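# Set white rod into salt-spray cabinet rail notches

## Task

Take the white rod lying on the bench and lay it across the salt-spray cabinet's chamber, perpendicular to the rails and next to the two rods already there, so that each end sits in a rail notch. The fog collector must still be upright afterwards, and the gripper must have released the rod at the end.

## Robot and tools

ROBOT. Two arms, left_arm and right_arm, each with six revolute joints and a parallel two-finger gripper. Joint order everywhere (rows, targets, result lists) is: waist, shoulder, elbow, wrist pitch, wrist yaw, wrist roll. Stated ranges in rad: waist -2.618 to 3.054, shoulder 0.000 to 3.142, elbow 0.000 to 3.142, wrist pitch -1.571 to 1.571, wrist yaw -1.571 to 1.571, wrist roll -2.094 to 2.094. The true end stops may differ from these by up to 0.036 rad.

FRAMES. Results use one shared scene frame. The origin is on the table top midway between the arms, +z is up, +x reaches out over the table, and left_arm sits on the +y side. The names left and right do not refer to image sides. Arm bases: left_arm at (+0.036, +0.355, 0) m, right_arm at (+0.018, -0.258, 0) m, both almost unrotated about z. Fingers point along the gripper's +z and close along its y axis. The reported end effector point lies between the pads, roughly 1 cm short of the tips; its printed value can be somewhat off, more so when the arm is stretched out.

ROW FORMAT. Every motion command is one flat list of 14 numbers, each in [-1, 1], covering both arms even if one stays still: left_arm's six joint values then its gripper opening, then the same seven for right_arm. Joint values are scaled offsets, not angles: 1.0 equals 1.202 rad for the waist, 1.258 shoulder, 1.238 elbow, 2.073 wrist pitch, 2.022 for wrist yaw and for wrist roll. The gripper value is absolute: +1 fully open (0.094 m pad gap), -1 closed.

execute_actions(actions). A list of up to 15 actions; each action is a list of up to 15 rows, one row per 1/30 s step, and a short action repeats its final row until 15 steps pass. Joint offsets in every row are measured from the joint angles at the beginning of that action (for the first action, the last reported angles), not from the previous row. An empty list only returns state and images. If any action would push a joint more than 0.036 rad beyond its range, that action is rejected for both arms; if the first action fails or anything is malformed, the whole call is rejected. A joint driven into its real stop halts there and the result may say "joint sent to its limit".

move(target, speed, blocking). target is one 14-number row; its joint offsets are counted from the Joint positions in the latest result that listed them. All joints travel together and finish at the same moment, so the hand follows a curve. speed (rad/s, 0.01 to 2, default 0.5) caps the joint with the longest travel; paths run between 0.5 and 10 s and are cut off at 10 s. Gripper values are applied at once. No obstacle avoidance. The extra line "move:" reports the ending (done, off_target, moving, held, fault), limits=held or limits=none, and each arm's joint farthest from target. With blocking=false you get control back after 0.5 s; further moves or rows are refused until wait or stop shows it ended.

wait(seconds): 0 to 10 s, arms hold their last command; returns early when a move ends. stop(): brakes a running move (needs braking room; fingers keep moving). zoom_image(camera, region): camera is cam_left_wrist or cam_right_wrist (each 504x504); region [x0, y0, x1, y1] in pixels, origin top-left, at most 504 by 504. read_manual(section): licence texts only. finished_scene(scene): ends the current scene, numbered; irreversible.

RESULTS. A state line gives each gripper's position (m) and quaternion wxyz. Joint positions and Joint velocities list each arm's six joints (rad, rad/s) then the pad gap (m). Joint targets show what the joints are currently driven to. grip_measured is the finger opening on the command scale, off by up to about 1 mm. "joint command not followed" means a clearance check altered some joint targets. FAULT or OVER-TEMPERATURE FAULT lines mean an arm stopped.

MOTION LIMITS. Each step, a joint's target stays within a fixed lead of its measured angle (0.202 waist, 0.258 shoulder, 0.238 elbow, 0.573 wrist pitch, 0.522 wrist yaw and roll, rad), and targets are scaled back if they would move the hand over 70 mm away; big offsets need several actions. Arms can sag under zero offsets; to hold, resend the offset back to the wanted angles, then zeros.

GRIPPING. To hold the rod, command an opening about 0.03 below grip_measured; smaller differences grip more lightly. Pad force tops out near 50 to 62 N. Something may briefly tug the held rod, so grip firmly.

AVOID. Don't knock the fog collector over or push anything off the table. Don't let the arms collide or push each other. Avoid fast contacts and targets far past a contact, which press hard. Don't drop the rod. Holding loads heats motors: a MOTOR HOT warning appears at 75 °C, the arm stops at 90 °C, and at 100 °C it goes limp and falls. The robot holds its last command while you compose replies.

Each tool is called as name(argument=value, ...), one argument or row to a line, values as JSON.

## Session

execute_actions(
  actions=[],
)

Scene clock: 0.00 s.
left_arm: end_effector_position=(+0.1416, +0.0116, +0.3651) grip_measured=+1.000 end_effector_quat_wxyz=(+0.574, +0.571, +0.580, -0.092) | right_arm: end_effector_position=(+0.2333, -0.3523, +0.2580) grip_measured=+1.000 end_effector_quat_wxyz=(+0.484, +0.633, +0.588, -0.139)
Joint names: [waist, shoulder, elbow, wrist pitch, wrist yaw, wrist roll]
Joint positions: left_arm=[-1.419  1.133  1.268 -0.531 -0.57   0.397  0.094] | right_arm=[ 0.263  1.047  1.07  -1.29   1.028  1.763  0.094]
Joint velocities: left_arm=[ 0.012 -0.012 -0.027 -0.007 -0.022 -0.022  0.   ] | right_arm=[ 0.002 -0.007 -0.012  0.007 -0.066 -0.022  0.   ]
Motor temperatures (°C, as the motors report them): left_arm=[23 33 28 26 23 23] | right_arm=[23 33 25 27 21 23]
Joint targets: left_arm=[-1.419 1.126 1.274 -0.534 -0.571 0.389] | right_arm=[0.263 1.042 1.080 -1.295 1.048 1.760]
camera_calibration (this result's frames):
cam_left_wrist: T_world_to_cam=[[-0.642404, -0.215019, -0.735584, 0.369462], [0.221422, 0.866823, -0.446756, 0.170264], [0.733682, -0.449872, -0.50924, 0.20605], [0, 0, 0, 1]] pos_world=[0.048468, 0.024549, 0.452766]
cam_right_wrist: T_world_to_cam=[[-0.885618, -0.178263, -0.428838, 0.258475], [-0.0682783, 0.963341, -0.259445, 0.46181], [0.459367, -0.200489, -0.865324, 0.151974], [0, 0, 0, 1]] pos_world=[0.19063, -0.368335, 0.362165]

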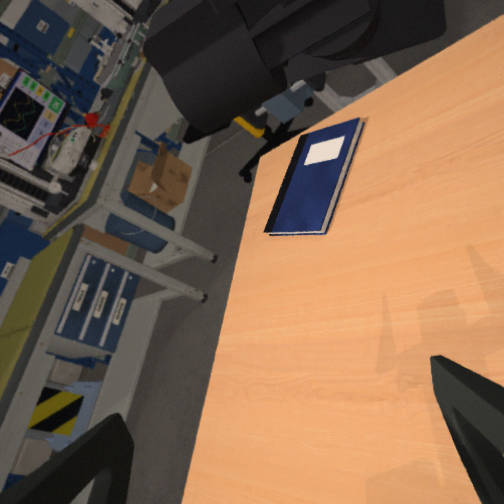

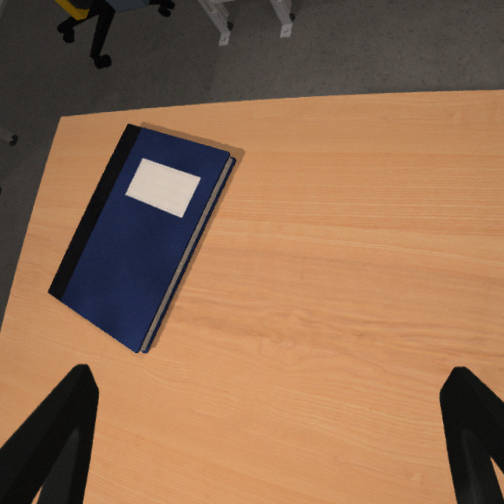

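move(
  target=[1.0,0.061,0.276,-0.033,0.282,-0.196,1, -0.385,0.13,0.436,0.333,-0.508,-0.872,1],
  speed=1.0,
)

Scene clock: 15.30 s.
left_arm: end_effector_position=(+0.3833, +0.2312, +0.4685) grip_measured=+1.000 end_effector_quat_wxyz=(+0.631, +0.134, +0.757, -0.104) | right_arm: end_effector_position=(+0.3839, -0.3192, +0.4533) grip_measured=+1.000 end_effector_quat_wxyz=(+0.615, +0.069, +0.783, -0.052)
Joint names: [waist, shoulder, elbow, wrist pitch, wrist yaw, wrist roll]
Joint positions: left_arm=[-0.224  1.191  1.588 -0.58  -0.01   0.01   0.094] | right_arm=[-0.189  1.203  1.587 -0.623  0.009  0.005  0.094]
Joint velocities: left_arm=[ 0.017  0.007  0.002  0.037 -0.022 -0.007  0.   ] | right_arm=[-0.012  0.002  0.012 -0.037  0.022 -0.037  0.   ]
Motor temperatures (°C, as the motors report them): left_arm=[23 33 30 30 23 23] | right_arm=[23 32 26 27 21 23]
Joint targets: left_arm=[-0.217 1.210 1.610 -0.599 0.001 0.001] | right_arm=[-0.199 1.211 1.610 -0.600 0.001 -0.000]
move: off_target (left_arm, right_arm); limits=none; left_arm: farthest joint: the elbow, 0.022 radians from its target (0.342 radians at the start); right_arm: farthest joint: the elbow, 0.023 radians from its target (0.539 radians at the start)
camera_calibration (this result's frames):
cam_left_wrist: T_world_to_cam=[[-0.325442, -0.908375, -0.262569, 0.465134], [-0.443173, 0.39183, -0.806267, 0.505564], [0.835275, -0.14603, -0.530085, 0.0807805], [0, 0, 0, 1]] pos_world=[0.307953, 0.236217, 0.57257]
cam_right_wrist: T_world_to_cam=[[-0.163091, -0.986314, 0.0241912, -0.259133], [-0.800728, 0.117999, -0.587292, 0.650824], [0.5764, -0.115153, -0.809014, 0.215296], [0, 0, 0, 1]] pos_world=[0.354774, -0.307591, 0.56267]

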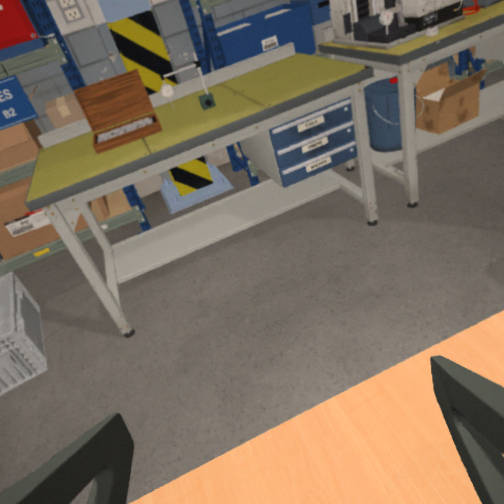

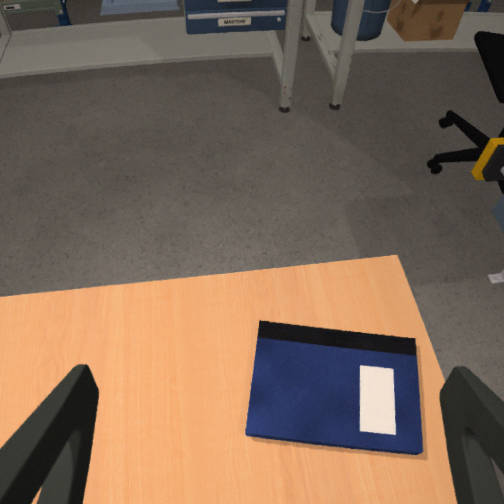

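move(
  target=[0.75,0.01,0.015,-0.17,0,0,1, 0.55,0,0.015,-0.1,0,0,1],
  speed=1.0,
)

Scene clock: 21.00 s.
left_arm: end_effector_position=(+0.3252, +0.5344, +0.3908) grip_measured=+1.000 end_effector_quat_wxyz=(+0.482, -0.231, +0.833, +0.143) | right_arm: end_effector_position=(+0.3307, -0.0919, +0.4065) grip_measured=+1.000 end_effector_quat_wxyz=(+0.521, -0.201, +0.820, +0.128)
Joint names: [waist, shoulder, elbow, wrist pitch, wrist yaw, wrist roll]
Joint positions: left_arm=[ 0.671  1.191  1.588 -0.915 -0.011  0.01   0.094] | right_arm=[ 0.464  1.203  1.587 -0.823  0.009  0.004  0.094]
Joint velocities: left_arm=[-0.007  0.007 -0.012  0.022 -0.007 -0.022  0.   ] | right_arm=[-0.017 -0.007 -0.017 -0.037 -0.007  0.007  0.   ]
Motor temperatures (°C, as the motors report them): left_arm=[23 33 31 30 23 23] | right_arm=[23 32 27 28 21 23]
Joint targets: left_arm=[0.677 1.203 1.606 -0.933 -0.010 0.010] | right_arm=[0.472 1.203 1.605 -0.830 0.009 0.005]
move: done; limits=none; left_arm: farthest joint: the elbow, 0.019 radians from its target (0.019 radians at the start); right_arm: farthest joint: the elbow, 0.019 radians from its target (0.019 radians at the start)
camera_calibration (this result's frames):
cam_left_wrist: T_world_to_cam=[[0.432234, -0.866295, -0.250412, 0.427633], [-0.783062, -0.222864, -0.580643, 0.649167], [0.447201, 0.447062, -0.774692, 0.0372355], [0, 0, 0, 1]] pos_world=[0.306848, 0.498486, 0.512865]
cam_right_wrist: T_world_to_cam=[[0.474341, -0.879996, 0.0246491, -0.243725], [-0.796166, -0.440765, -0.414543, 0.43088], [0.37566, 0.17701, -0.909696, 0.36834], [0, 0, 0, 1]] pos_world=[0.32029, -0.0897603, 0.519703]

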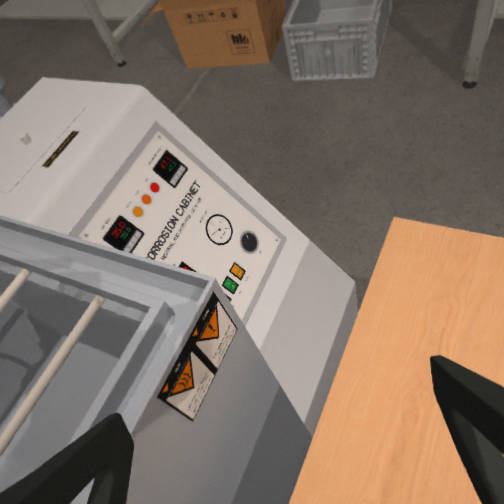

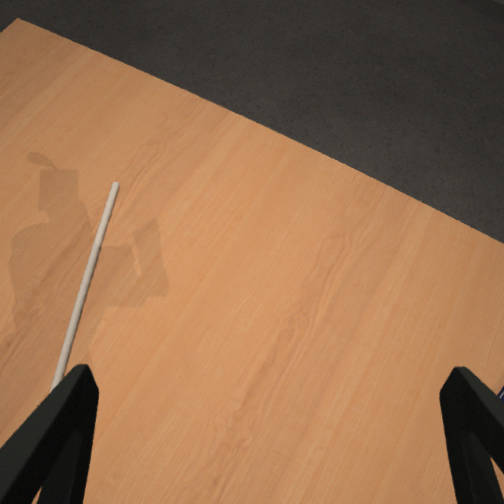

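zoom_image(
  camera="cam_left_wrist",
  region=[0,200,250,450],
)

Region (0, 200, 250, 450) of cam_left_wrist's 504x504 image, scaled by 2.016, with more detail than that image has.

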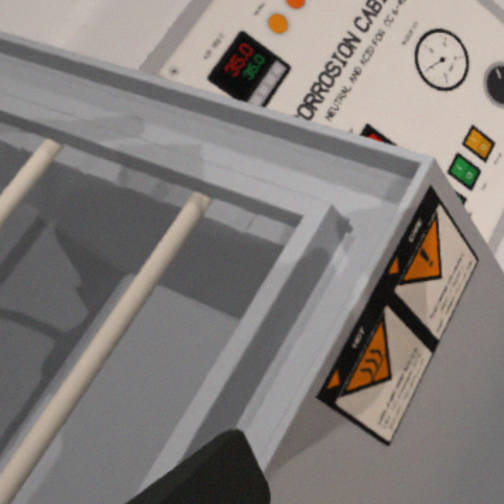

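move(
  target=[0.9,0.01,0.015,-0.01,0,0,1, 0,0,0.015,0,0,0,1],
  speed=1.0,
)

Scene clock: 83.43 s.
left_arm: end_effector_position=(+0.0153, +0.6947, +0.3900) grip_measured=+1.000 end_effector_quat_wxyz=(-0.339, +0.626, -0.597, -0.369) | right_arm: end_effector_position=(+0.3307, -0.0919, +0.4064) grip_measured=+1.000 end_effector_quat_wxyz=(+0.520, -0.201, +0.820, +0.128)
Joint names: [waist, shoulder, elbow, wrist pitch, wrist yaw, wrist roll]
Joint positions: left_arm=[ 1.746  1.191  1.588 -0.918 -0.013  0.01   0.094] | right_arm=[ 0.464  1.203  1.587 -0.823  0.009  0.004  0.094]
Joint velocities: left_arm=[-0.007  0.007 -0.002 -0.037  0.081  0.066  0.   ] | right_arm=[-0.007 -0.012 -0.007  0.066  0.007  0.051  0.   ]
Motor temperatures (°C, as the motors report them): left_arm=[23 32 32 32 23 23] | right_arm=[23 32 27 29 21 23]
Joint targets: left_arm=[1.753 1.203 1.606 -0.936 -0.011 0.010] | right_arm=[0.464 1.203 1.605 -0.823 0.009 0.004]
move: done; limits=none; left_arm: farthest joint: the elbow, 0.019 radians from its target (0.019 radians at the start); right_arm: farthest joint: the elbow, 0.019 radians from its target (0.019 radians at the start)
camera_calibration (this result's frames):
cam_left_wrist: T_world_to_cam=[[0.967557, -0.0314735, -0.250686, 0.11227], [-0.175636, -0.797041, -0.577822, 0.830299], [-0.181621, 0.603105, -0.77671, 0.005564], [0, 0, 0, 1]] pos_world=[0.0382135, 0.66196, 0.512231]
cam_right_wrist: T_world_to_cam=[[0.474349, -0.879992, 0.0246477, -0.243725], [-0.796305, -0.44084, -0.414195, 0.430706], [0.375354, 0.176846, -0.909854, 0.368429], [0, 0, 0, 1]] pos_world=[0.320292, -0.089759, 0.51962]

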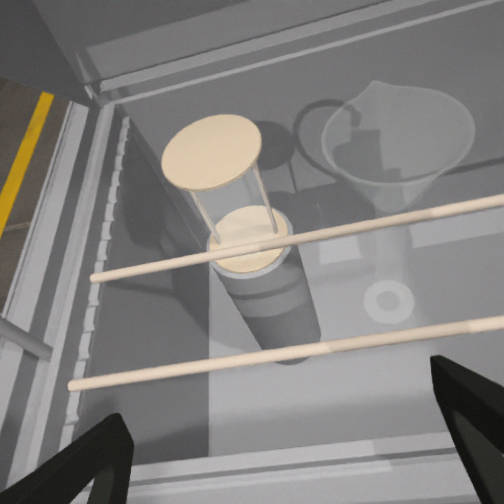

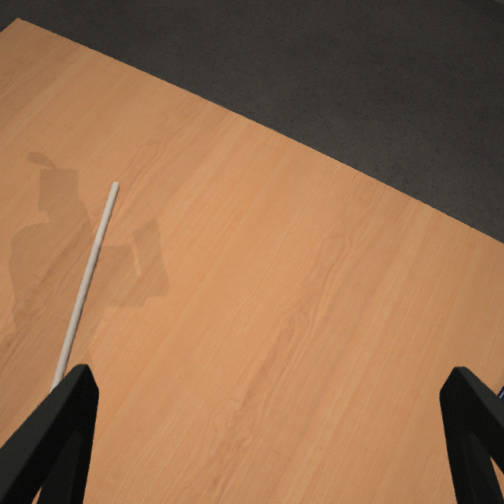

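zoom_image(
  camera="cam_left_wrist",
  region=[40,230,240,430],
)

Region (40, 230, 240, 430) of cam_left_wrist's 504x504 image, scaled by 2.520, with more detail than that image has.

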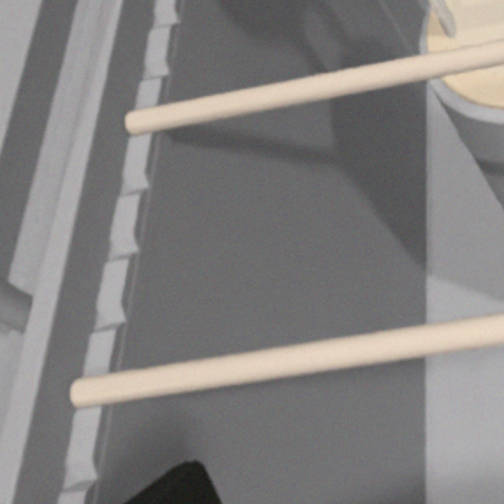

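execute_actions(
  actions=[],
)

Scene clock: 149.67 s.
left_arm: end_effector_position=(+0.0153, +0.6947, +0.3900) grip_measured=+1.000 end_effector_quat_wxyz=(-0.339, +0.626, -0.597, -0.368) | right_arm: end_effector_position=(+0.3307, -0.0919, +0.4064) grip_measured=+1.000 end_effector_quat_wxyz=(+0.520, -0.201, +0.820, +0.128)
Joint names: [waist, shoulder, elbow, wrist pitch, wrist yaw, wrist roll]
Joint positions: left_arm=[ 1.746  1.191  1.588 -0.919 -0.013  0.01   0.094] | right_arm=[ 0.464  1.203  1.587 -0.823  0.009  0.004  0.094]
Joint velocities: left_arm=[ 0.007  0.017 -0.012  0.051 -0.051 -0.022  0.   ] | right_arm=[ 0.002 -0.007 -0.002 -0.022  0.037  0.051  0.   ]
Motor temperatures (°C, as the motors report them): left_arm=[23 30 33 34 23 23] | right_arm=[23 31 27 29 21 23]
Joint targets: left_arm=[1.753 1.203 1.606 -0.936 -0.011 0.010] | right_arm=[0.464 1.203 1.605 -0.823 0.009 0.004]
camera_calibration (this result's frames):
cam_left_wrist: T_world_to_cam=[[0.967561, -0.031569, -0.250656, 0.1123], [-0.175625, -0.797261, -0.577521, 0.83025], [-0.181606, 0.602809, -0.776943, 0.00582539], [0, 0, 0, 1]] pos_world=[0.0382135, 0.661959, 0.512161]
cam_right_wrist: T_world_to_cam=[[0.474349, -0.879992, 0.0246477, -0.243725], [-0.796305, -0.44084, -0.414195, 0.430706], [0.375354, 0.176846, -0.909854, 0.368429], [0, 0, 0, 1]] pos_world=[0.320292, -0.089759, 0.51962]

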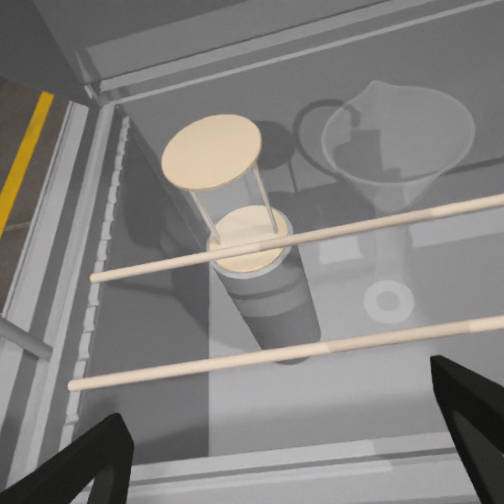

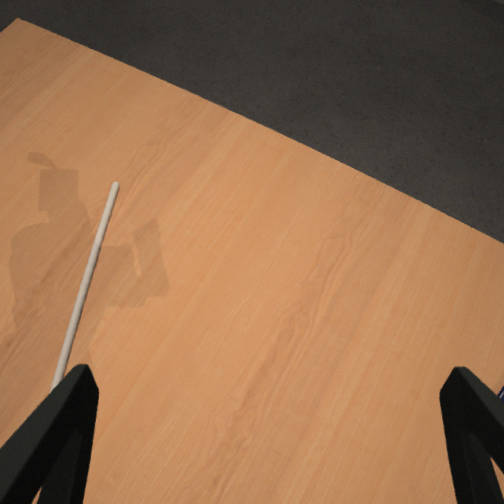

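move(
  target=[-0.998,-0.107,0.141,-0.295,0.006,0,1, -0.636,0,0.014,0,0,0,1],
  speed=0.9,
)

move(
  target=[-0.998,-0.012,0.014,0,0,0,1, 0,0,0.014,0,0,0,1],
  speed=0.9,
)

Scene clock: 217.97 s.
left_arm: end_effector_position=(+0.2306, +0.4465, +0.3618) grip_measured=+1.000 end_effector_quat_wxyz=(+0.342, -0.196, +0.916, +0.079) | right_arm: end_effector_position=(+0.3596, -0.3521, +0.4064) grip_measured=+1.000 end_effector_quat_wxyz=(+0.531, +0.116, +0.836, -0.073)
Joint names: [waist, shoulder, elbow, wrist pitch, wrist yaw, wrist roll]
Joint positions: left_arm=[ 0.555  1.08   1.741 -1.515 -0.005  0.01   0.094] | right_arm=[-0.292  1.203  1.587 -0.823  0.009  0.004  0.094]
Joint velocities: left_arm=[ 0.032 -0.002 -0.002  0.007  0.051 -0.007  0.   ] | right_arm=[ 0.002 -0.017  0.007 -0.051 -0.037  0.081  0.   ]
Motor temperatures (°C, as the motors report them): left_arm=[23 30 33 35 23 23] | right_arm=[23 30 27 29 21 23]
Joint targets: left_arm=[0.547 1.056 1.762 -1.530 -0.001 0.010] | right_arm=[-0.301 1.203 1.604 -0.823 0.009 0.004]
move: off_target (left_arm); limits=none; left_arm: farthest joint: the shoulder, 0.024 radians from its target (0.134 radians at the start); right_arm: farthest joint: the elbow, 0.018 radians from its target (0.018 radians at the start)
camera_calibration (this result's frames):
cam_left_wrist: T_world_to_cam=[[0.254552, -0.945083, -0.204989, 0.444807], [-0.938021, -0.189744, -0.290024, 0.45444], [0.235201, 0.26611, -0.934808, 0.283972], [0, 0, 0, 1]] pos_world=[0.246257, 0.431039, 0.488438]
cam_right_wrist: T_world_to_cam=[[-0.258309, -0.965752, 0.0244852, -0.253044], [-0.881845, 0.225365, -0.414198, 0.604383], [0.394494, -0.128583, -0.909858, 0.289157], [0, 0, 0, 1]] pos_world=[0.353538, -0.343404, 0.519621]

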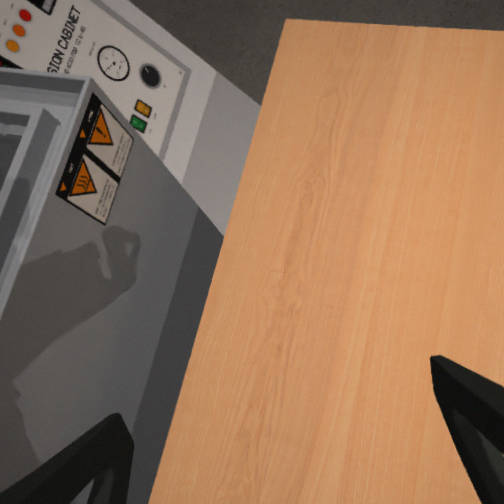

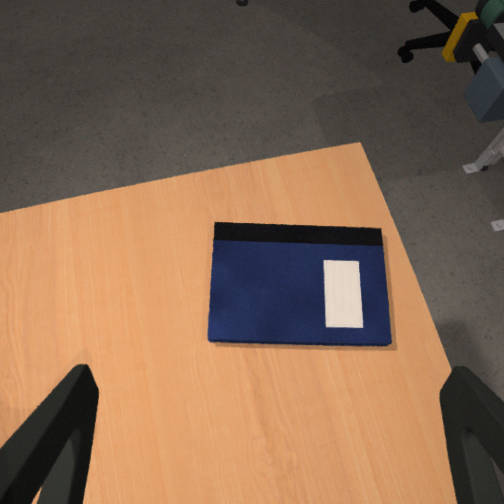

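Scene clock: 219.77 s.
left_arm: end_effector_position=(+0.1930, +0.2081, +0.3618) grip_measured=+1.000 end_effector_quat_wxyz=(+0.327, +0.351, +0.868, -0.126) | right_arm: end_effector_position=(+0.3596, -0.3521, +0.4064) grip_measured=+1.000 end_effector_quat_wxyz=(+0.531, +0.116, +0.836, -0.073)
Joint names: [waist, shoulder, elbow, wrist pitch, wrist yaw, wrist roll]
Joint positions: left_arm=[-0.636  1.08   1.741 -1.515 -0.007  0.01   0.094] | right_arm=[-0.292  1.203  1.587 -0.823  0.009  0.004  0.094]
Joint velocities: left_arm=[ 0.007 -0.007 -0.007 -0.022 -0.051 -0.037  0.   ] | right_arm=[ 0.002  0.007 -0.002 -0.007 -0.022 -0.007  0.   ]
Motor temperatures (°C, as the motors report them): left_arm=[23 30 33 35 23 23] | right_arm=[23 30 27 29 21 23]
Joint targets: left_arm=[-0.644 1.065 1.758 -1.515 -0.004 0.010] | right_arm=[-0.292 1.203 1.604 -0.823 0.009 0.004]
move: done; limits=none; left_arm: farthest joint: the elbow, 0.017 radians from its target (0.017 radians at the start); right_arm: farthest joint: the elbow, 0.018 radians from its target (0.018 radians at the start)
camera_calibration (this result's frames):
cam_left_wrist: T_world_to_cam=[[-0.782219, -0.58773, -0.206655, 0.355433], [-0.524861, 0.80039, -0.289648, 0.0880664], [0.335639, -0.118103, -0.934558, 0.416715], [0, 0, 0, 1]] pos_world=[0.184383, 0.187626, 0.488404]
cam_right_wrist: T_world_to_cam=[[-0.258309, -0.965752, 0.0244852, -0.253044], [-0.881845, 0.225365, -0.414198, 0.604383], [0.394494, -0.128583, -0.909858, 0.289157], [0, 0, 0, 1]] pos_world=[0.353538, -0.343404, 0.519621]

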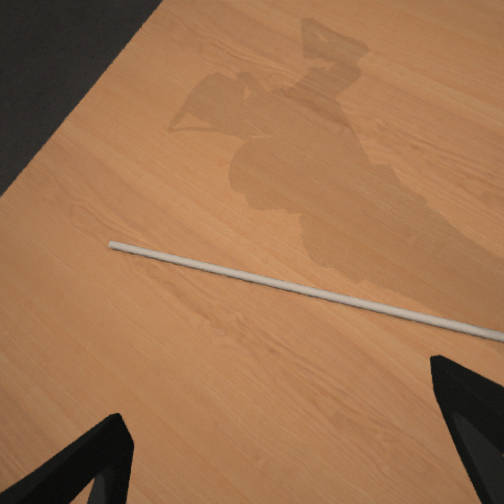

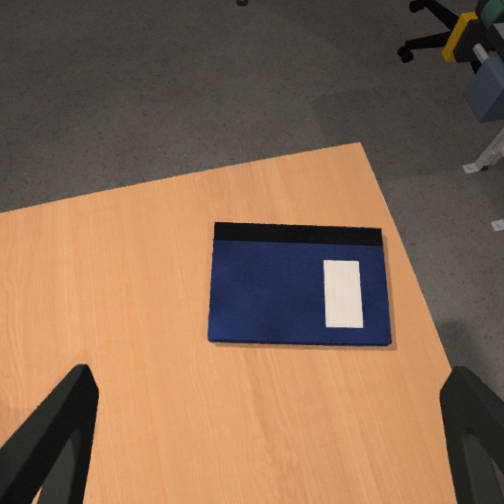

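zoom_image(
  camera="cam_left_wrist",
  region=[90,220,170,280],
)

Region (90, 220, 170, 280) of cam_left_wrist's 504x504 image, scaled by 6.300, with more detail than that image has; it fills the top 378 rows of this view, and the rest is white.

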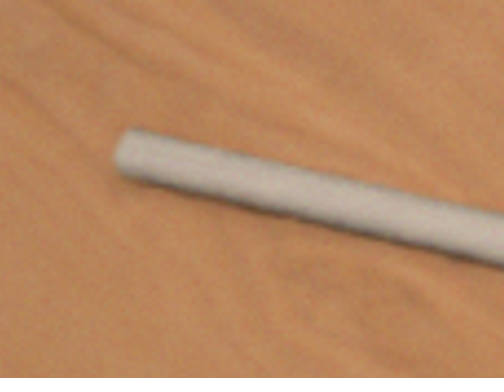

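move(
  target=[-0.30,-0.012,0.014,0,0,0,1, 0,0,0.014,0,0,0,1],
  speed=0.7,
)

Scene clock: 236.70 s.
left_arm: end_effector_position=(+0.1332, +0.1630, +0.3618) grip_measured=+1.000 end_effector_quat_wxyz=(+0.301, +0.497, +0.794, -0.180) | right_arm: end_effector_position=(+0.3596, -0.3521, +0.4064) grip_measured=+1.000 end_effector_quat_wxyz=(+0.531, +0.116, +0.836, -0.073)
Joint names: [waist, shoulder, elbow, wrist pitch, wrist yaw, wrist roll]
Joint positions: left_arm=[-0.987  1.08   1.741 -1.515 -0.01   0.01   0.094] | right_arm=[-0.292  1.203  1.587 -0.823  0.009  0.004  0.094]
Joint velocities: left_arm=[-0.007  0.002 -0.007  0.037 -0.022 -0.139  0.   ] | right_arm=[-0.007  0.022 -0.007  0.066 -0.037  0.051  0.   ]
Motor temperatures (°C, as the motors report them): left_arm=[23 29 32 34 22 23] | right_arm=[23 30 27 29 21 23]
Joint targets: left_arm=[-0.996 1.065 1.758 -1.515 -0.007 0.010] | right_arm=[-0.292 1.203 1.604 -0.823 0.009 0.004]
move: done; limits=none; left_arm: farthest joint: the elbow, 0.017 radians from its target (0.017 radians at the start); right_arm: farthest joint: the elbow, 0.018 radians from its target (0.018 radians at the start)
camera_calibration (this result's frames):
cam_left_wrist: T_world_to_cam=[[-0.935942, -0.283723, -0.208598, 0.253752], [-0.218097, 0.93209, -0.289211, 0.0302339], [0.276488, -0.22519, -0.934261, 0.456713], [0, 0, 0, 1]] pos_world=[0.117816, 0.146662, 0.488365]
cam_right_wrist: T_world_to_cam=[[-0.258309, -0.965752, 0.0244852, -0.253044], [-0.881845, 0.225365, -0.414198, 0.604383], [0.394494, -0.128583, -0.909858, 0.289157], [0, 0, 0, 1]] pos_world=[0.353538, -0.343404, 0.519621]

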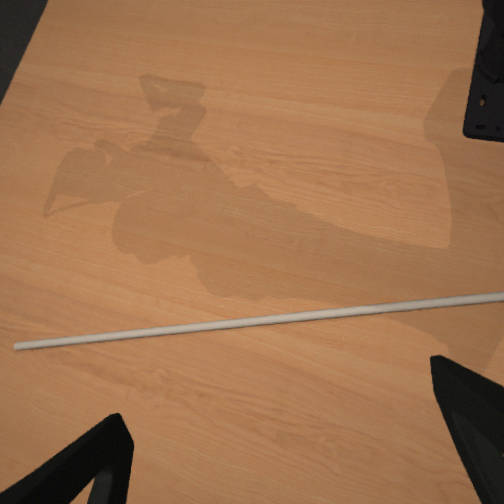

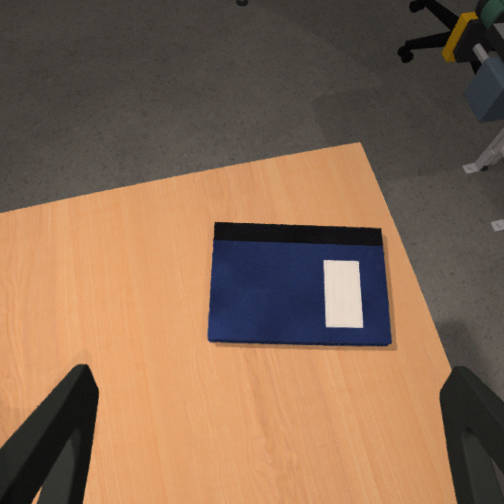

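zoom_image(
  camera="cam_left_wrist",
  region=[444,270,504,320],
)

move(
  target=[-0.09,-0.012,0.014,0,0,0,1, 0,0,0.014,0,0,0,1],
  speed=0.4,
)

Region (444, 270, 504, 320) of cam_left_wrist's 504x504 image, scaled by 8.400, with more detail than that image has.

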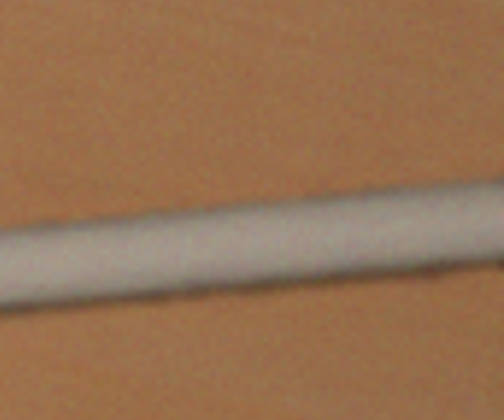

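Scene clock: 250.17 s.
left_arm: end_effector_position=(+0.1137, +0.1543, +0.3618) grip_measured=+1.000 end_effector_quat_wxyz=(+0.292, +0.536, +0.768, -0.195) | right_arm: end_effector_position=(+0.3596, -0.3521, +0.4064) grip_measured=+1.000 end_effector_quat_wxyz=(+0.531, +0.116, +0.836, -0.073)
Joint names: [waist, shoulder, elbow, wrist pitch, wrist yaw, wrist roll]
Joint positions: left_arm=[-1.087  1.08   1.741 -1.515 -0.01   0.01   0.094] | right_arm=[-0.292  1.203  1.587 -0.823  0.009  0.004  0.094]
Joint velocities: left_arm=[-0.012 -0.017 -0.007 -0.066 -0.037 -0.066  0.   ] | right_arm=[ 0.012  0.012 -0.002  0.007  0.007 -0.081  0.   ]
Motor temperatures (°C, as the motors report them): left_arm=[23 29 32 34 22 23] | right_arm=[23 30 27 29 21 23]
Joint targets: left_arm=[-1.095 1.065 1.758 -1.515 -0.009 0.010] | right_arm=[-0.292 1.203 1.604 -0.823 0.009 0.004]
move: done; limits=none; left_arm: farthest joint: the elbow, 0.017 radians from its target (0.017 radians at the start); right_arm: farthest joint: the elbow, 0.018 radians from its target (0.018 radians at the start)
camera_calibration (this result's frames):
cam_left_wrist: T_world_to_cam=[[-0.959437, -0.18965, -0.208598, 0.221186], [-0.124729, 0.949105, -0.289211, 0.0208767], [0.25283, -0.251461, -0.934261, 0.466881], [0, 0, 0, 1]] pos_world=[0.0967764, 0.139536, 0.488365]
cam_right_wrist: T_world_to_cam=[[-0.258309, -0.965752, 0.0244852, -0.253044], [-0.881845, 0.225365, -0.414198, 0.604383], [0.394494, -0.128583, -0.909858, 0.289157], [0, 0, 0, 1]] pos_world=[0.353538, -0.343404, 0.519621]

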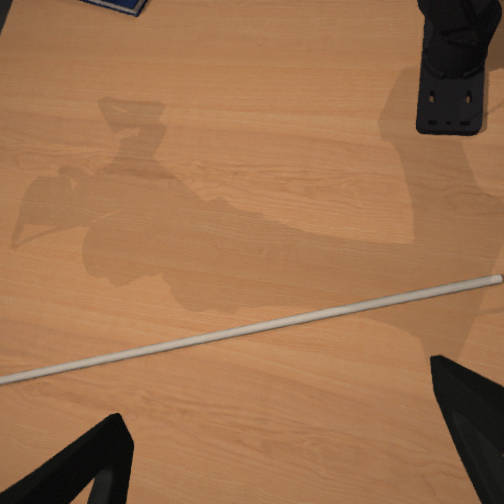

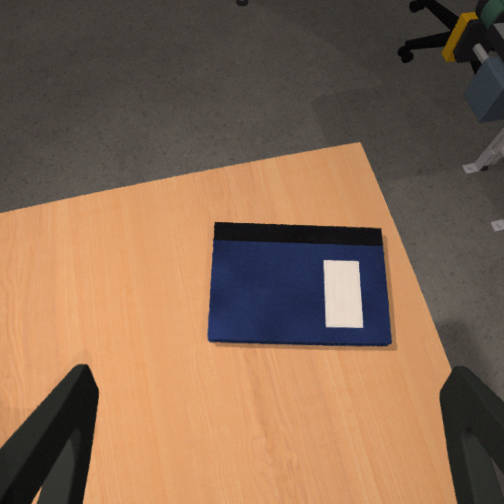

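zoom_image(
  camera="cam_left_wrist",
  region=[444,250,504,300],
)

Region (444, 250, 504, 300) of cam_left_wrist's 504x504 image, scaled by 8.400, with more detail than that image has.

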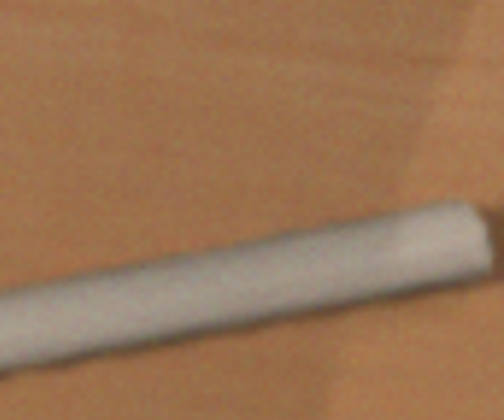

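move(
  target=[0.282,0.526,-0.302,0.153,0.005,0.932,-0.2, 0,0,0.014,0,0,0,1],
  speed=0.9,
)

Scene clock: 274.73 s.
left_arm: end_effector_position=(+0.2398, +0.1123, +0.1025) grip_measured=-0.198 end_effector_quat_wxyz=(+0.006, +0.982, +0.186, +0.009) | right_arm: end_effector_position=(+0.3596, -0.3521, +0.4064) grip_measured=+1.000 end_effector_quat_wxyz=(+0.531, +0.116, +0.836, -0.073)
Joint names: [waist, shoulder, elbow, wrist pitch, wrist yaw, wrist roll]
Joint positions: left_arm=[-0.754  1.73   1.377 -1.198 -0.01   1.887  0.038] | right_arm=[-0.292  1.203  1.587 -0.823  0.009  0.004  0.094]
Joint velocities: left_arm=[-0.012 -0.002 -0.012 -0.022  0.007  0.066  0.   ] | right_arm=[-0.007 -0.012  0.007 -0.037 -0.022 -0.037  0.   ]
Motor temperatures (°C, as the motors report them): left_arm=[23 29 31 34 22 23] | right_arm=[23 29 27 29 21 23]
Joint targets: left_arm=[-0.748 1.742 1.367 -1.198 0.001 1.895] | right_arm=[-0.292 1.203 1.604 -0.823 0.009 0.004]
move: done; limits=none; left_arm: farthest joint: the shoulder, 0.011 radians from its target (0.661 radians at the start); right_arm: farthest joint: the elbow, 0.018 radians from its target (0.018 radians at the start)
camera_calibration (this result's frames):
cam_left_wrist: T_world_to_cam=[[-0.123352, 0.990849, -0.0548024, -0.0687046], [0.90251, 0.134974, 0.408971, -0.224957], [0.412625, 0.000987716, -0.910901, 0.113134], [0, 0, 0, 1]] pos_world=[0.14787, 0.0983276, 0.19129]
cam_right_wrist: T_world_to_cam=[[-0.258309, -0.965752, 0.0244852, -0.253044], [-0.881845, 0.225365, -0.414198, 0.604383], [0.394494, -0.128583, -0.909858, 0.289157], [0, 0, 0, 1]] pos_world=[0.353538, -0.343404, 0.519621]

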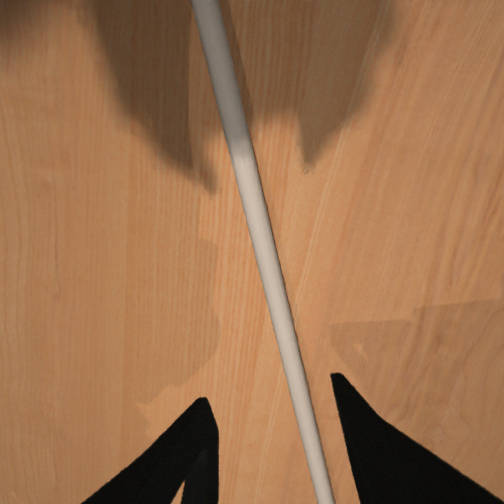

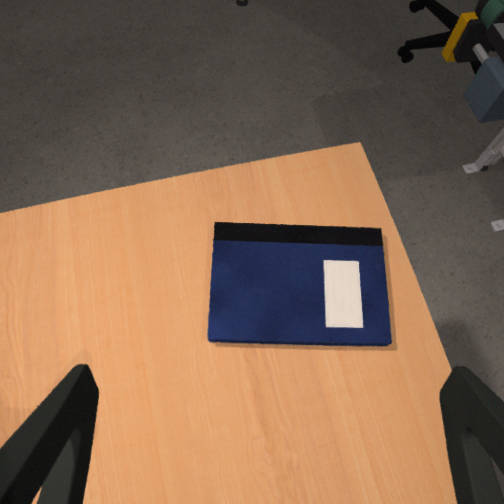

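move(
  target=[0.005,0.0767,-0.1911,0.1434,0.005,0.004,-0.2, 0,0,0.014,0,0,0,1],
  speed=0.25,
)

Scene clock: 289.07 s.
left_arm: end_effector_position=(+0.2392, +0.1130, +0.0251) grip_measured=-0.198 end_effector_quat_wxyz=(+0.004, +0.983, +0.186, +0.008) | right_arm: end_effector_position=(+0.3596, -0.3521, +0.4064) grip_measured=+1.000 end_effector_quat_wxyz=(+0.531, +0.116, +0.836, -0.073)
Joint names: [waist, shoulder, elbow, wrist pitch, wrist yaw, wrist roll]
Joint positions: left_arm=[-0.754  1.809  1.154 -0.902 -0.01   1.888  0.038] | right_arm=[-0.292  1.203  1.587 -0.823  0.009  0.004  0.094]
Joint velocities: left_arm=[ 0.022  0.007 -0.007 -0.007  0.037 -0.051 -0.001] | right_arm=[ 0.012 -0.012 -0.022 -0.007  0.037 -0.022  0.   ]
Motor temperatures (°C, as the motors report them): left_arm=[23 31 31 32 23 23] | right_arm=[23 29 27 29 21 23]
Joint targets: left_arm=[-0.748 1.827 1.141 -0.901 0.001 1.895] | right_arm=[-0.292 1.203 1.604 -0.823 0.009 0.004]
move: done; limits=none; left_arm: farthest joint: the shoulder, 0.018 radians from its target (0.096 radians at the start); right_arm: farthest joint: the elbow, 0.018 radians from its target (0.018 radians at the start)
camera_calibration (this result's frames):
cam_left_wrist: T_world_to_cam=[[-0.122409, 0.991221, -0.049965, -0.0740817], [0.904147, 0.132135, 0.406275, -0.192884], [0.40931, 0.00455599, -0.912384, 0.0432778], [0, 0, 0, 1]] pos_world=[0.147613, 0.0987209, 0.114148]
cam_right_wrist: T_world_to_cam=[[-0.258309, -0.965752, 0.0244852, -0.253044], [-0.881845, 0.225365, -0.414198, 0.604383], [0.394494, -0.128583, -0.909858, 0.289157], [0, 0, 0, 1]] pos_world=[0.353538, -0.343404, 0.519621]

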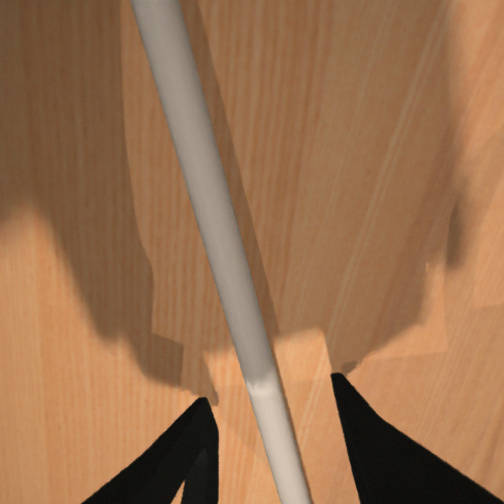

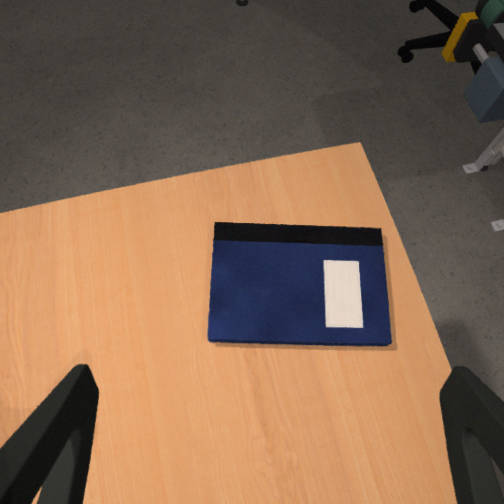

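move(
  target=[-0.012,0.0143,-0.0242,0.0063,0.005,0.004,-0.2, 0,0,0.014,0,0,0,1],
  speed=0.08,
)

Scene clock: 298.77 s.
left_arm: end_effector_position=(+0.2362, +0.1134, +0.0215) grip_measured=-0.198 end_effector_quat_wxyz=(+0.003, +0.983, +0.182, +0.007) | right_arm: end_effector_position=(+0.3596, -0.3521, +0.4064) grip_measured=+1.000 end_effector_quat_wxyz=(+0.531, +0.116, +0.836, -0.073)
Joint names: [waist, shoulder, elbow, wrist pitch, wrist yaw, wrist roll]
Joint positions: left_arm=[-0.761  1.809  1.138 -0.889 -0.01   1.889  0.038] | right_arm=[-0.292  1.203  1.587 -0.823  0.009  0.004  0.094]
Joint velocities: left_arm=[ 0.007 -0.007 -0.002 -0.081  0.022 -0.066 -0.   ] | right_arm=[ 0.002 -0.007 -0.007  0.037 -0.007 -0.081  0.   ]
Motor temperatures (°C, as the motors report them): left_arm=[23 31 31 31 23 23] | right_arm=[23 29 27 29 21 23]
Joint targets: left_arm=[-0.769 1.827 1.124 -0.889 0.001 1.896] | right_arm=[-0.292 1.203 1.604 -0.823 0.009 0.004]
move: done; limits=none; left_arm: farthest joint: the shoulder, 0.018 radians from its target (0.018 radians at the start); right_arm: farthest joint: the elbow, 0.018 radians from its target (0.018 radians at the start)
camera_calibration (this result's frames):
cam_left_wrist: T_world_to_cam=[[-0.114925, 0.992228, -0.0477008, -0.0770097], [0.905811, 0.124387, 0.405011, -0.188238], [0.407797, 0.0033381, -0.913067, 0.0417312], [0, 0, 0, 1]] pos_world=[0.144639, 0.0996862, 0.110668]
cam_right_wrist: T_world_to_cam=[[-0.258309, -0.965752, 0.0244852, -0.253044], [-0.881845, 0.225365, -0.414198, 0.604383], [0.394494, -0.128583, -0.909858, 0.289157], [0, 0, 0, 1]] pos_world=[0.353538, -0.343404, 0.519621]

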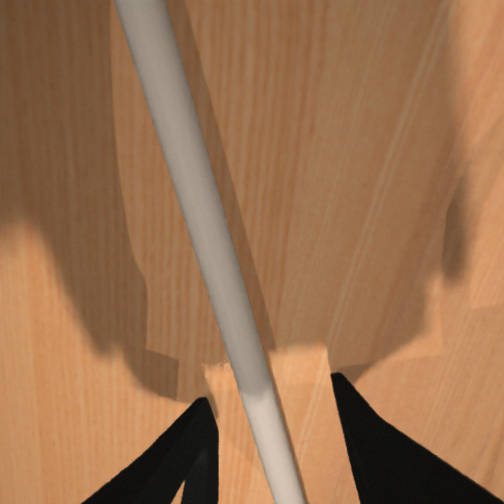

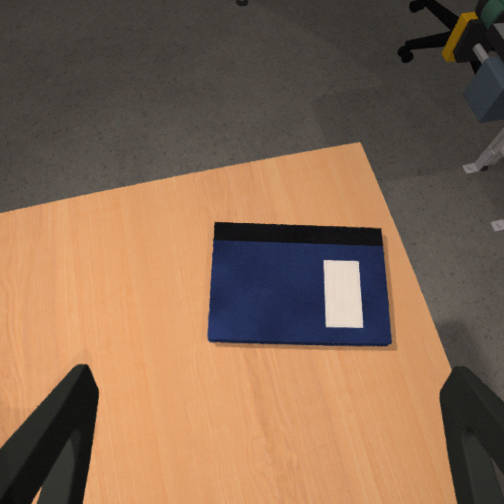

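execute_actions(
  actions=[
    [[-0.0067,0.0143,-0.0113,0,0.0054,0.0035,-0.3,0,0,0.014,0,0,0,1],[-0.0067,0.0143,-0.0113,0,0.0054,0.0035,-0.36,0,0,0.014,0,0,0,1],[-0.0067,0.0143,-0.0113,0,0.0054,0.0035,-0.42,0,0,0.014,0,0,0,1],[-0.0067,0.0143,-0.0113,0,0.0054,0.0035,-0.48,0,0,0.014,0,0,0,1],[-0.0067,0.0143,-0.0113,0,0.0054,0.0035,-0.54,0,0,0.014,0,0,0,1],[-0.0067,0.0143,-0.0113,0,0.0054,0.0035,-0.6,0,0,0.014,0,0,0,1],[-0.0067,0.0143,-0.0113,0,0.0054,0.0035,-0.65,0,0,0.014,0,0,0,1],[-0.0067,0.0143,-0.0113,0,0.0054,0.0035,-0.7,0,0,0.014,0,0,0,1],[-0.0067,0.0143,-0.0113,0,0.0054,0.0035,-0.74,0,0,0.014,0,0,0,1],[-0.0067,0.0143,-0.0113,0,0.0054,0.0035,-0.77,0,0,0.014,0,0,0,1],[-0.0067,0.0143,-0.0113,0,0.0054,0.0035,-0.79,0,0,0.014,0,0,0,1],[-0.0067,0.0143,-0.0113,0,0.0054,0.0035,-0.81,0,0,0.014,0,0,0,1],[-0.0067,0.0143,-0.0113,0,0.0054,0.0035,-0.83,0,0,0.014,0,0,0,1],[-0.0067,0.0143,-0.0113,0,0.0054,0.0035,-0.845,0,0,0.014,0,0,0,1],[-0.0067,0.0143,-0.0113,0,0.0054,0.0035,-0.86,0,0,0.014,0,0,0,1]],
  ],
)

wait(
  seconds=0.5,
)

Scene clock: 310.70 s.
left_arm: end_effector_position=(+0.2365, +0.1131, +0.0215) grip_measured=-0.836 end_effector_quat_wxyz=(+0.003, +0.983, +0.182, +0.007) | right_arm: end_effector_position=(+0.3596, -0.3521, +0.4064) grip_measured=+1.000 end_effector_quat_wxyz=(+0.531, +0.116, +0.836, -0.073)
Joint names: [waist, shoulder, elbow, wrist pitch, wrist yaw, wrist roll]
Joint positions: left_arm=[-0.761  1.809  1.138 -0.887 -0.01   1.89   0.008] | right_arm=[-0.292  1.203  1.587 -0.823  0.009  0.004  0.094]
Joint velocities: left_arm=[-0.012  0.007  0.002 -0.007 -0.022 -0.051 -0.007] | right_arm=[ 0.007 -0.012 -0.002 -0.095 -0.022  0.022  0.   ]
Motor temperatures (°C, as the motors report them): left_arm=[23 31 30 30 23 23] | right_arm=[23 29 27 29 21 23]
Joint targets: left_arm=[-0.769 1.827 1.124 -0.889 0.001 1.896] | right_arm=[-0.292 1.203 1.604 -0.823 0.009 0.004]
camera_calibration (this result's frames):
cam_left_wrist: T_world_to_cam=[[-0.11411, 0.992244, -0.049294, -0.076771], [0.905416, 0.12429, 0.405923, -0.188381], [0.408902, 0.00168825, -0.912577, 0.0415297], [0, 0, 0, 1]] pos_world=[0.144821, 0.0995194, 0.110583]
cam_right_wrist: T_world_to_cam=[[-0.258309, -0.965752, 0.0244852, -0.253044], [-0.881845, 0.225365, -0.414198, 0.604383], [0.394494, -0.128583, -0.909858, 0.289157], [0, 0, 0, 1]] pos_world=[0.353538, -0.343404, 0.519621]

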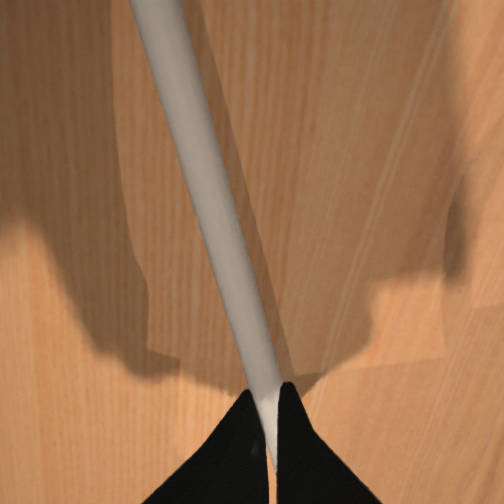

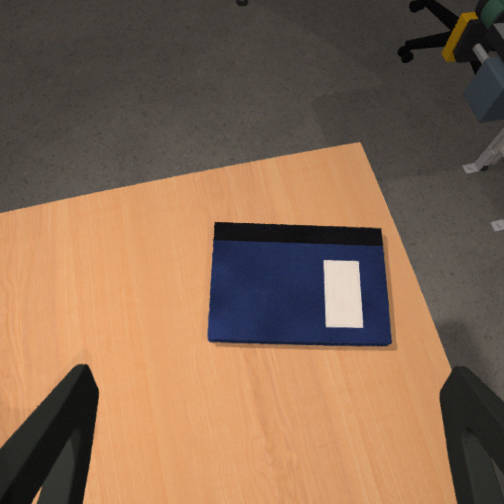

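Scene clock: 311.20 s.
left_arm: end_effector_position=(+0.2365, +0.1131, +0.0215) grip_measured=-0.836 end_effector_quat_wxyz=(+0.003, +0.983, +0.182, +0.007) | right_arm: end_effector_position=(+0.3596, -0.3521, +0.4064) grip_measured=+1.000 end_effector_quat_wxyz=(+0.531, +0.116, +0.836, -0.073)
Joint names: [waist, shoulder, elbow, wrist pitch, wrist yaw, wrist roll]
Joint positions: left_arm=[-0.761  1.809  1.138 -0.887 -0.01   1.89   0.008] | right_arm=[-0.292  1.203  1.587 -0.823  0.009  0.004  0.094]
Joint velocities: left_arm=[-0.017  0.007 -0.002  0.007  0.037  0.051 -0.   ] | right_arm=[ 0.017  0.007  0.002 -0.051  0.081  0.051  0.   ]
Motor temperatures (°C, as the motors report them): left_arm=[23 31 30 30 23 23] | right_arm=[23 29 27 29 21 23]
Joint targets: left_arm=[-0.769 1.827 1.124 -0.889 0.001 1.896] | right_arm=[-0.292 1.203 1.604 -0.823 0.009 0.004]
wait: 0.50 s; at rest by 0.17 s
camera_calibration (this result's frames):
cam_left_wrist: T_world_to_cam=[[-0.11411, 0.992244, -0.049294, -0.076771], [0.905416, 0.12429, 0.405923, -0.188381], [0.408902, 0.00168825, -0.912577, 0.0415297], [0, 0, 0, 1]] pos_world=[0.144821, 0.0995194, 0.110583]
cam_right_wrist: T_world_to_cam=[[-0.258309, -0.965752, 0.0244852, -0.253044], [-0.881845, 0.225365, -0.414198, 0.604383], [0.394494, -0.128583, -0.909858, 0.289157], [0, 0, 0, 1]] pos_world=[0.353538, -0.343404, 0.519621]

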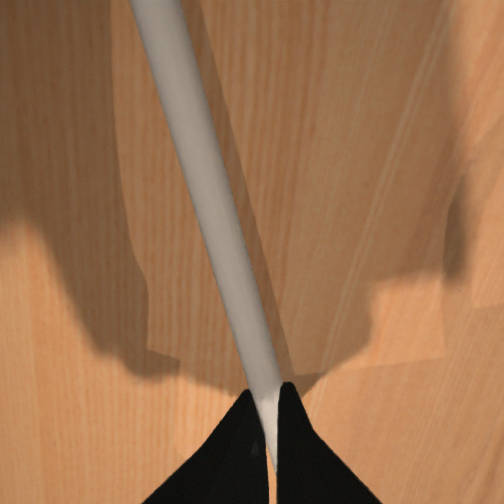

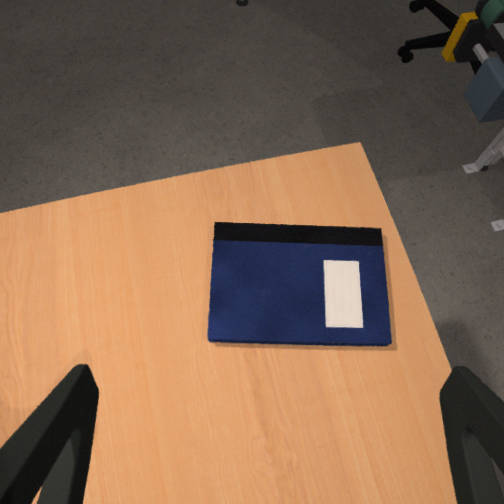

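move(
  target=[-0.0067,-0.070,0.441,-0.298,0.0054,0.0035,-0.866, 0,0,0.014,0,0,0,1],
  speed=0.4,
)

Scene clock: 348.60 s.
left_arm: end_effector_position=(+0.2382, +0.1110, +0.1706) grip_measured=-0.836 end_effector_quat_wxyz=(+0.003, +0.983, +0.181, +0.007) | right_arm: end_effector_position=(+0.3596, -0.3521, +0.4064) grip_measured=+1.000 end_effector_quat_wxyz=(+0.531, +0.116, +0.836, -0.073)
Joint names: [waist, shoulder, elbow, wrist pitch, wrist yaw, wrist roll]
Joint positions: left_arm=[-0.761  1.744  1.664 -1.479 -0.01   1.891  0.008] | right_arm=[-0.292  1.203  1.587 -0.823  0.009  0.004  0.094]
Joint velocities: left_arm=[-0.002 -0.002 -0.012  0.022 -0.066 -0.081 -0.001] | right_arm=[-0.002  0.017 -0.017 -0.022  0.007 -0.037  0.   ]
Motor temperatures (°C, as the motors report them): left_arm=[23 32 30 29 23 23] | right_arm=[23 29 27 29 21 23]
Joint targets: left_arm=[-0.769 1.721 1.684 -1.505 0.001 1.897] | right_arm=[-0.292 1.203 1.604 -0.823 0.009 0.004]
move: off_target (left_arm); limits=none; left_arm: farthest joint: the wrist pitch, 0.026 radians from its target (0.618 radians at the start); right_arm: farthest joint: the elbow, 0.018 radians from its target (0.018 radians at the start)
camera_calibration (this result's frames):
cam_left_wrist: T_world_to_cam=[[-0.113766, 0.992331, -0.0483261, -0.0674637], [0.905756, 0.123583, 0.40538, -0.250054], [0.408244, 0.00234693, -0.91287, 0.177018], [0, 0, 0, 1]] pos_world=[0.146547, 0.0974333, 0.259701]
cam_right_wrist: T_world_to_cam=[[-0.258309, -0.965752, 0.0244852, -0.253044], [-0.881845, 0.225365, -0.414198, 0.604383], [0.394494, -0.128583, -0.909858, 0.289157], [0, 0, 0, 1]] pos_world=[0.353538, -0.343404, 0.519621]

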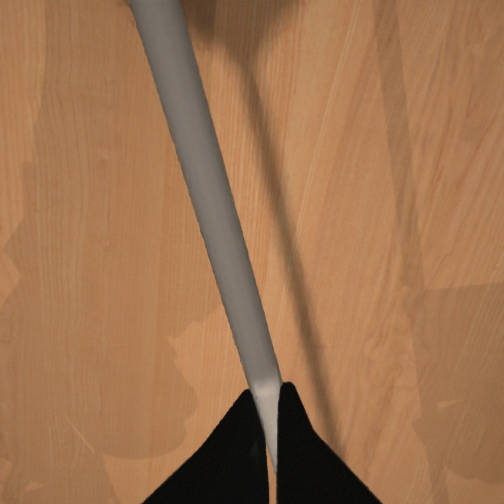

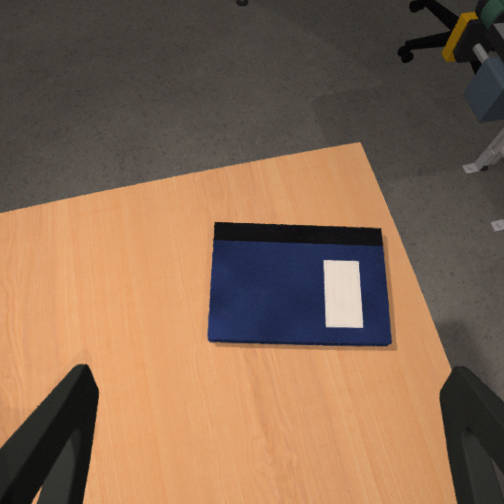

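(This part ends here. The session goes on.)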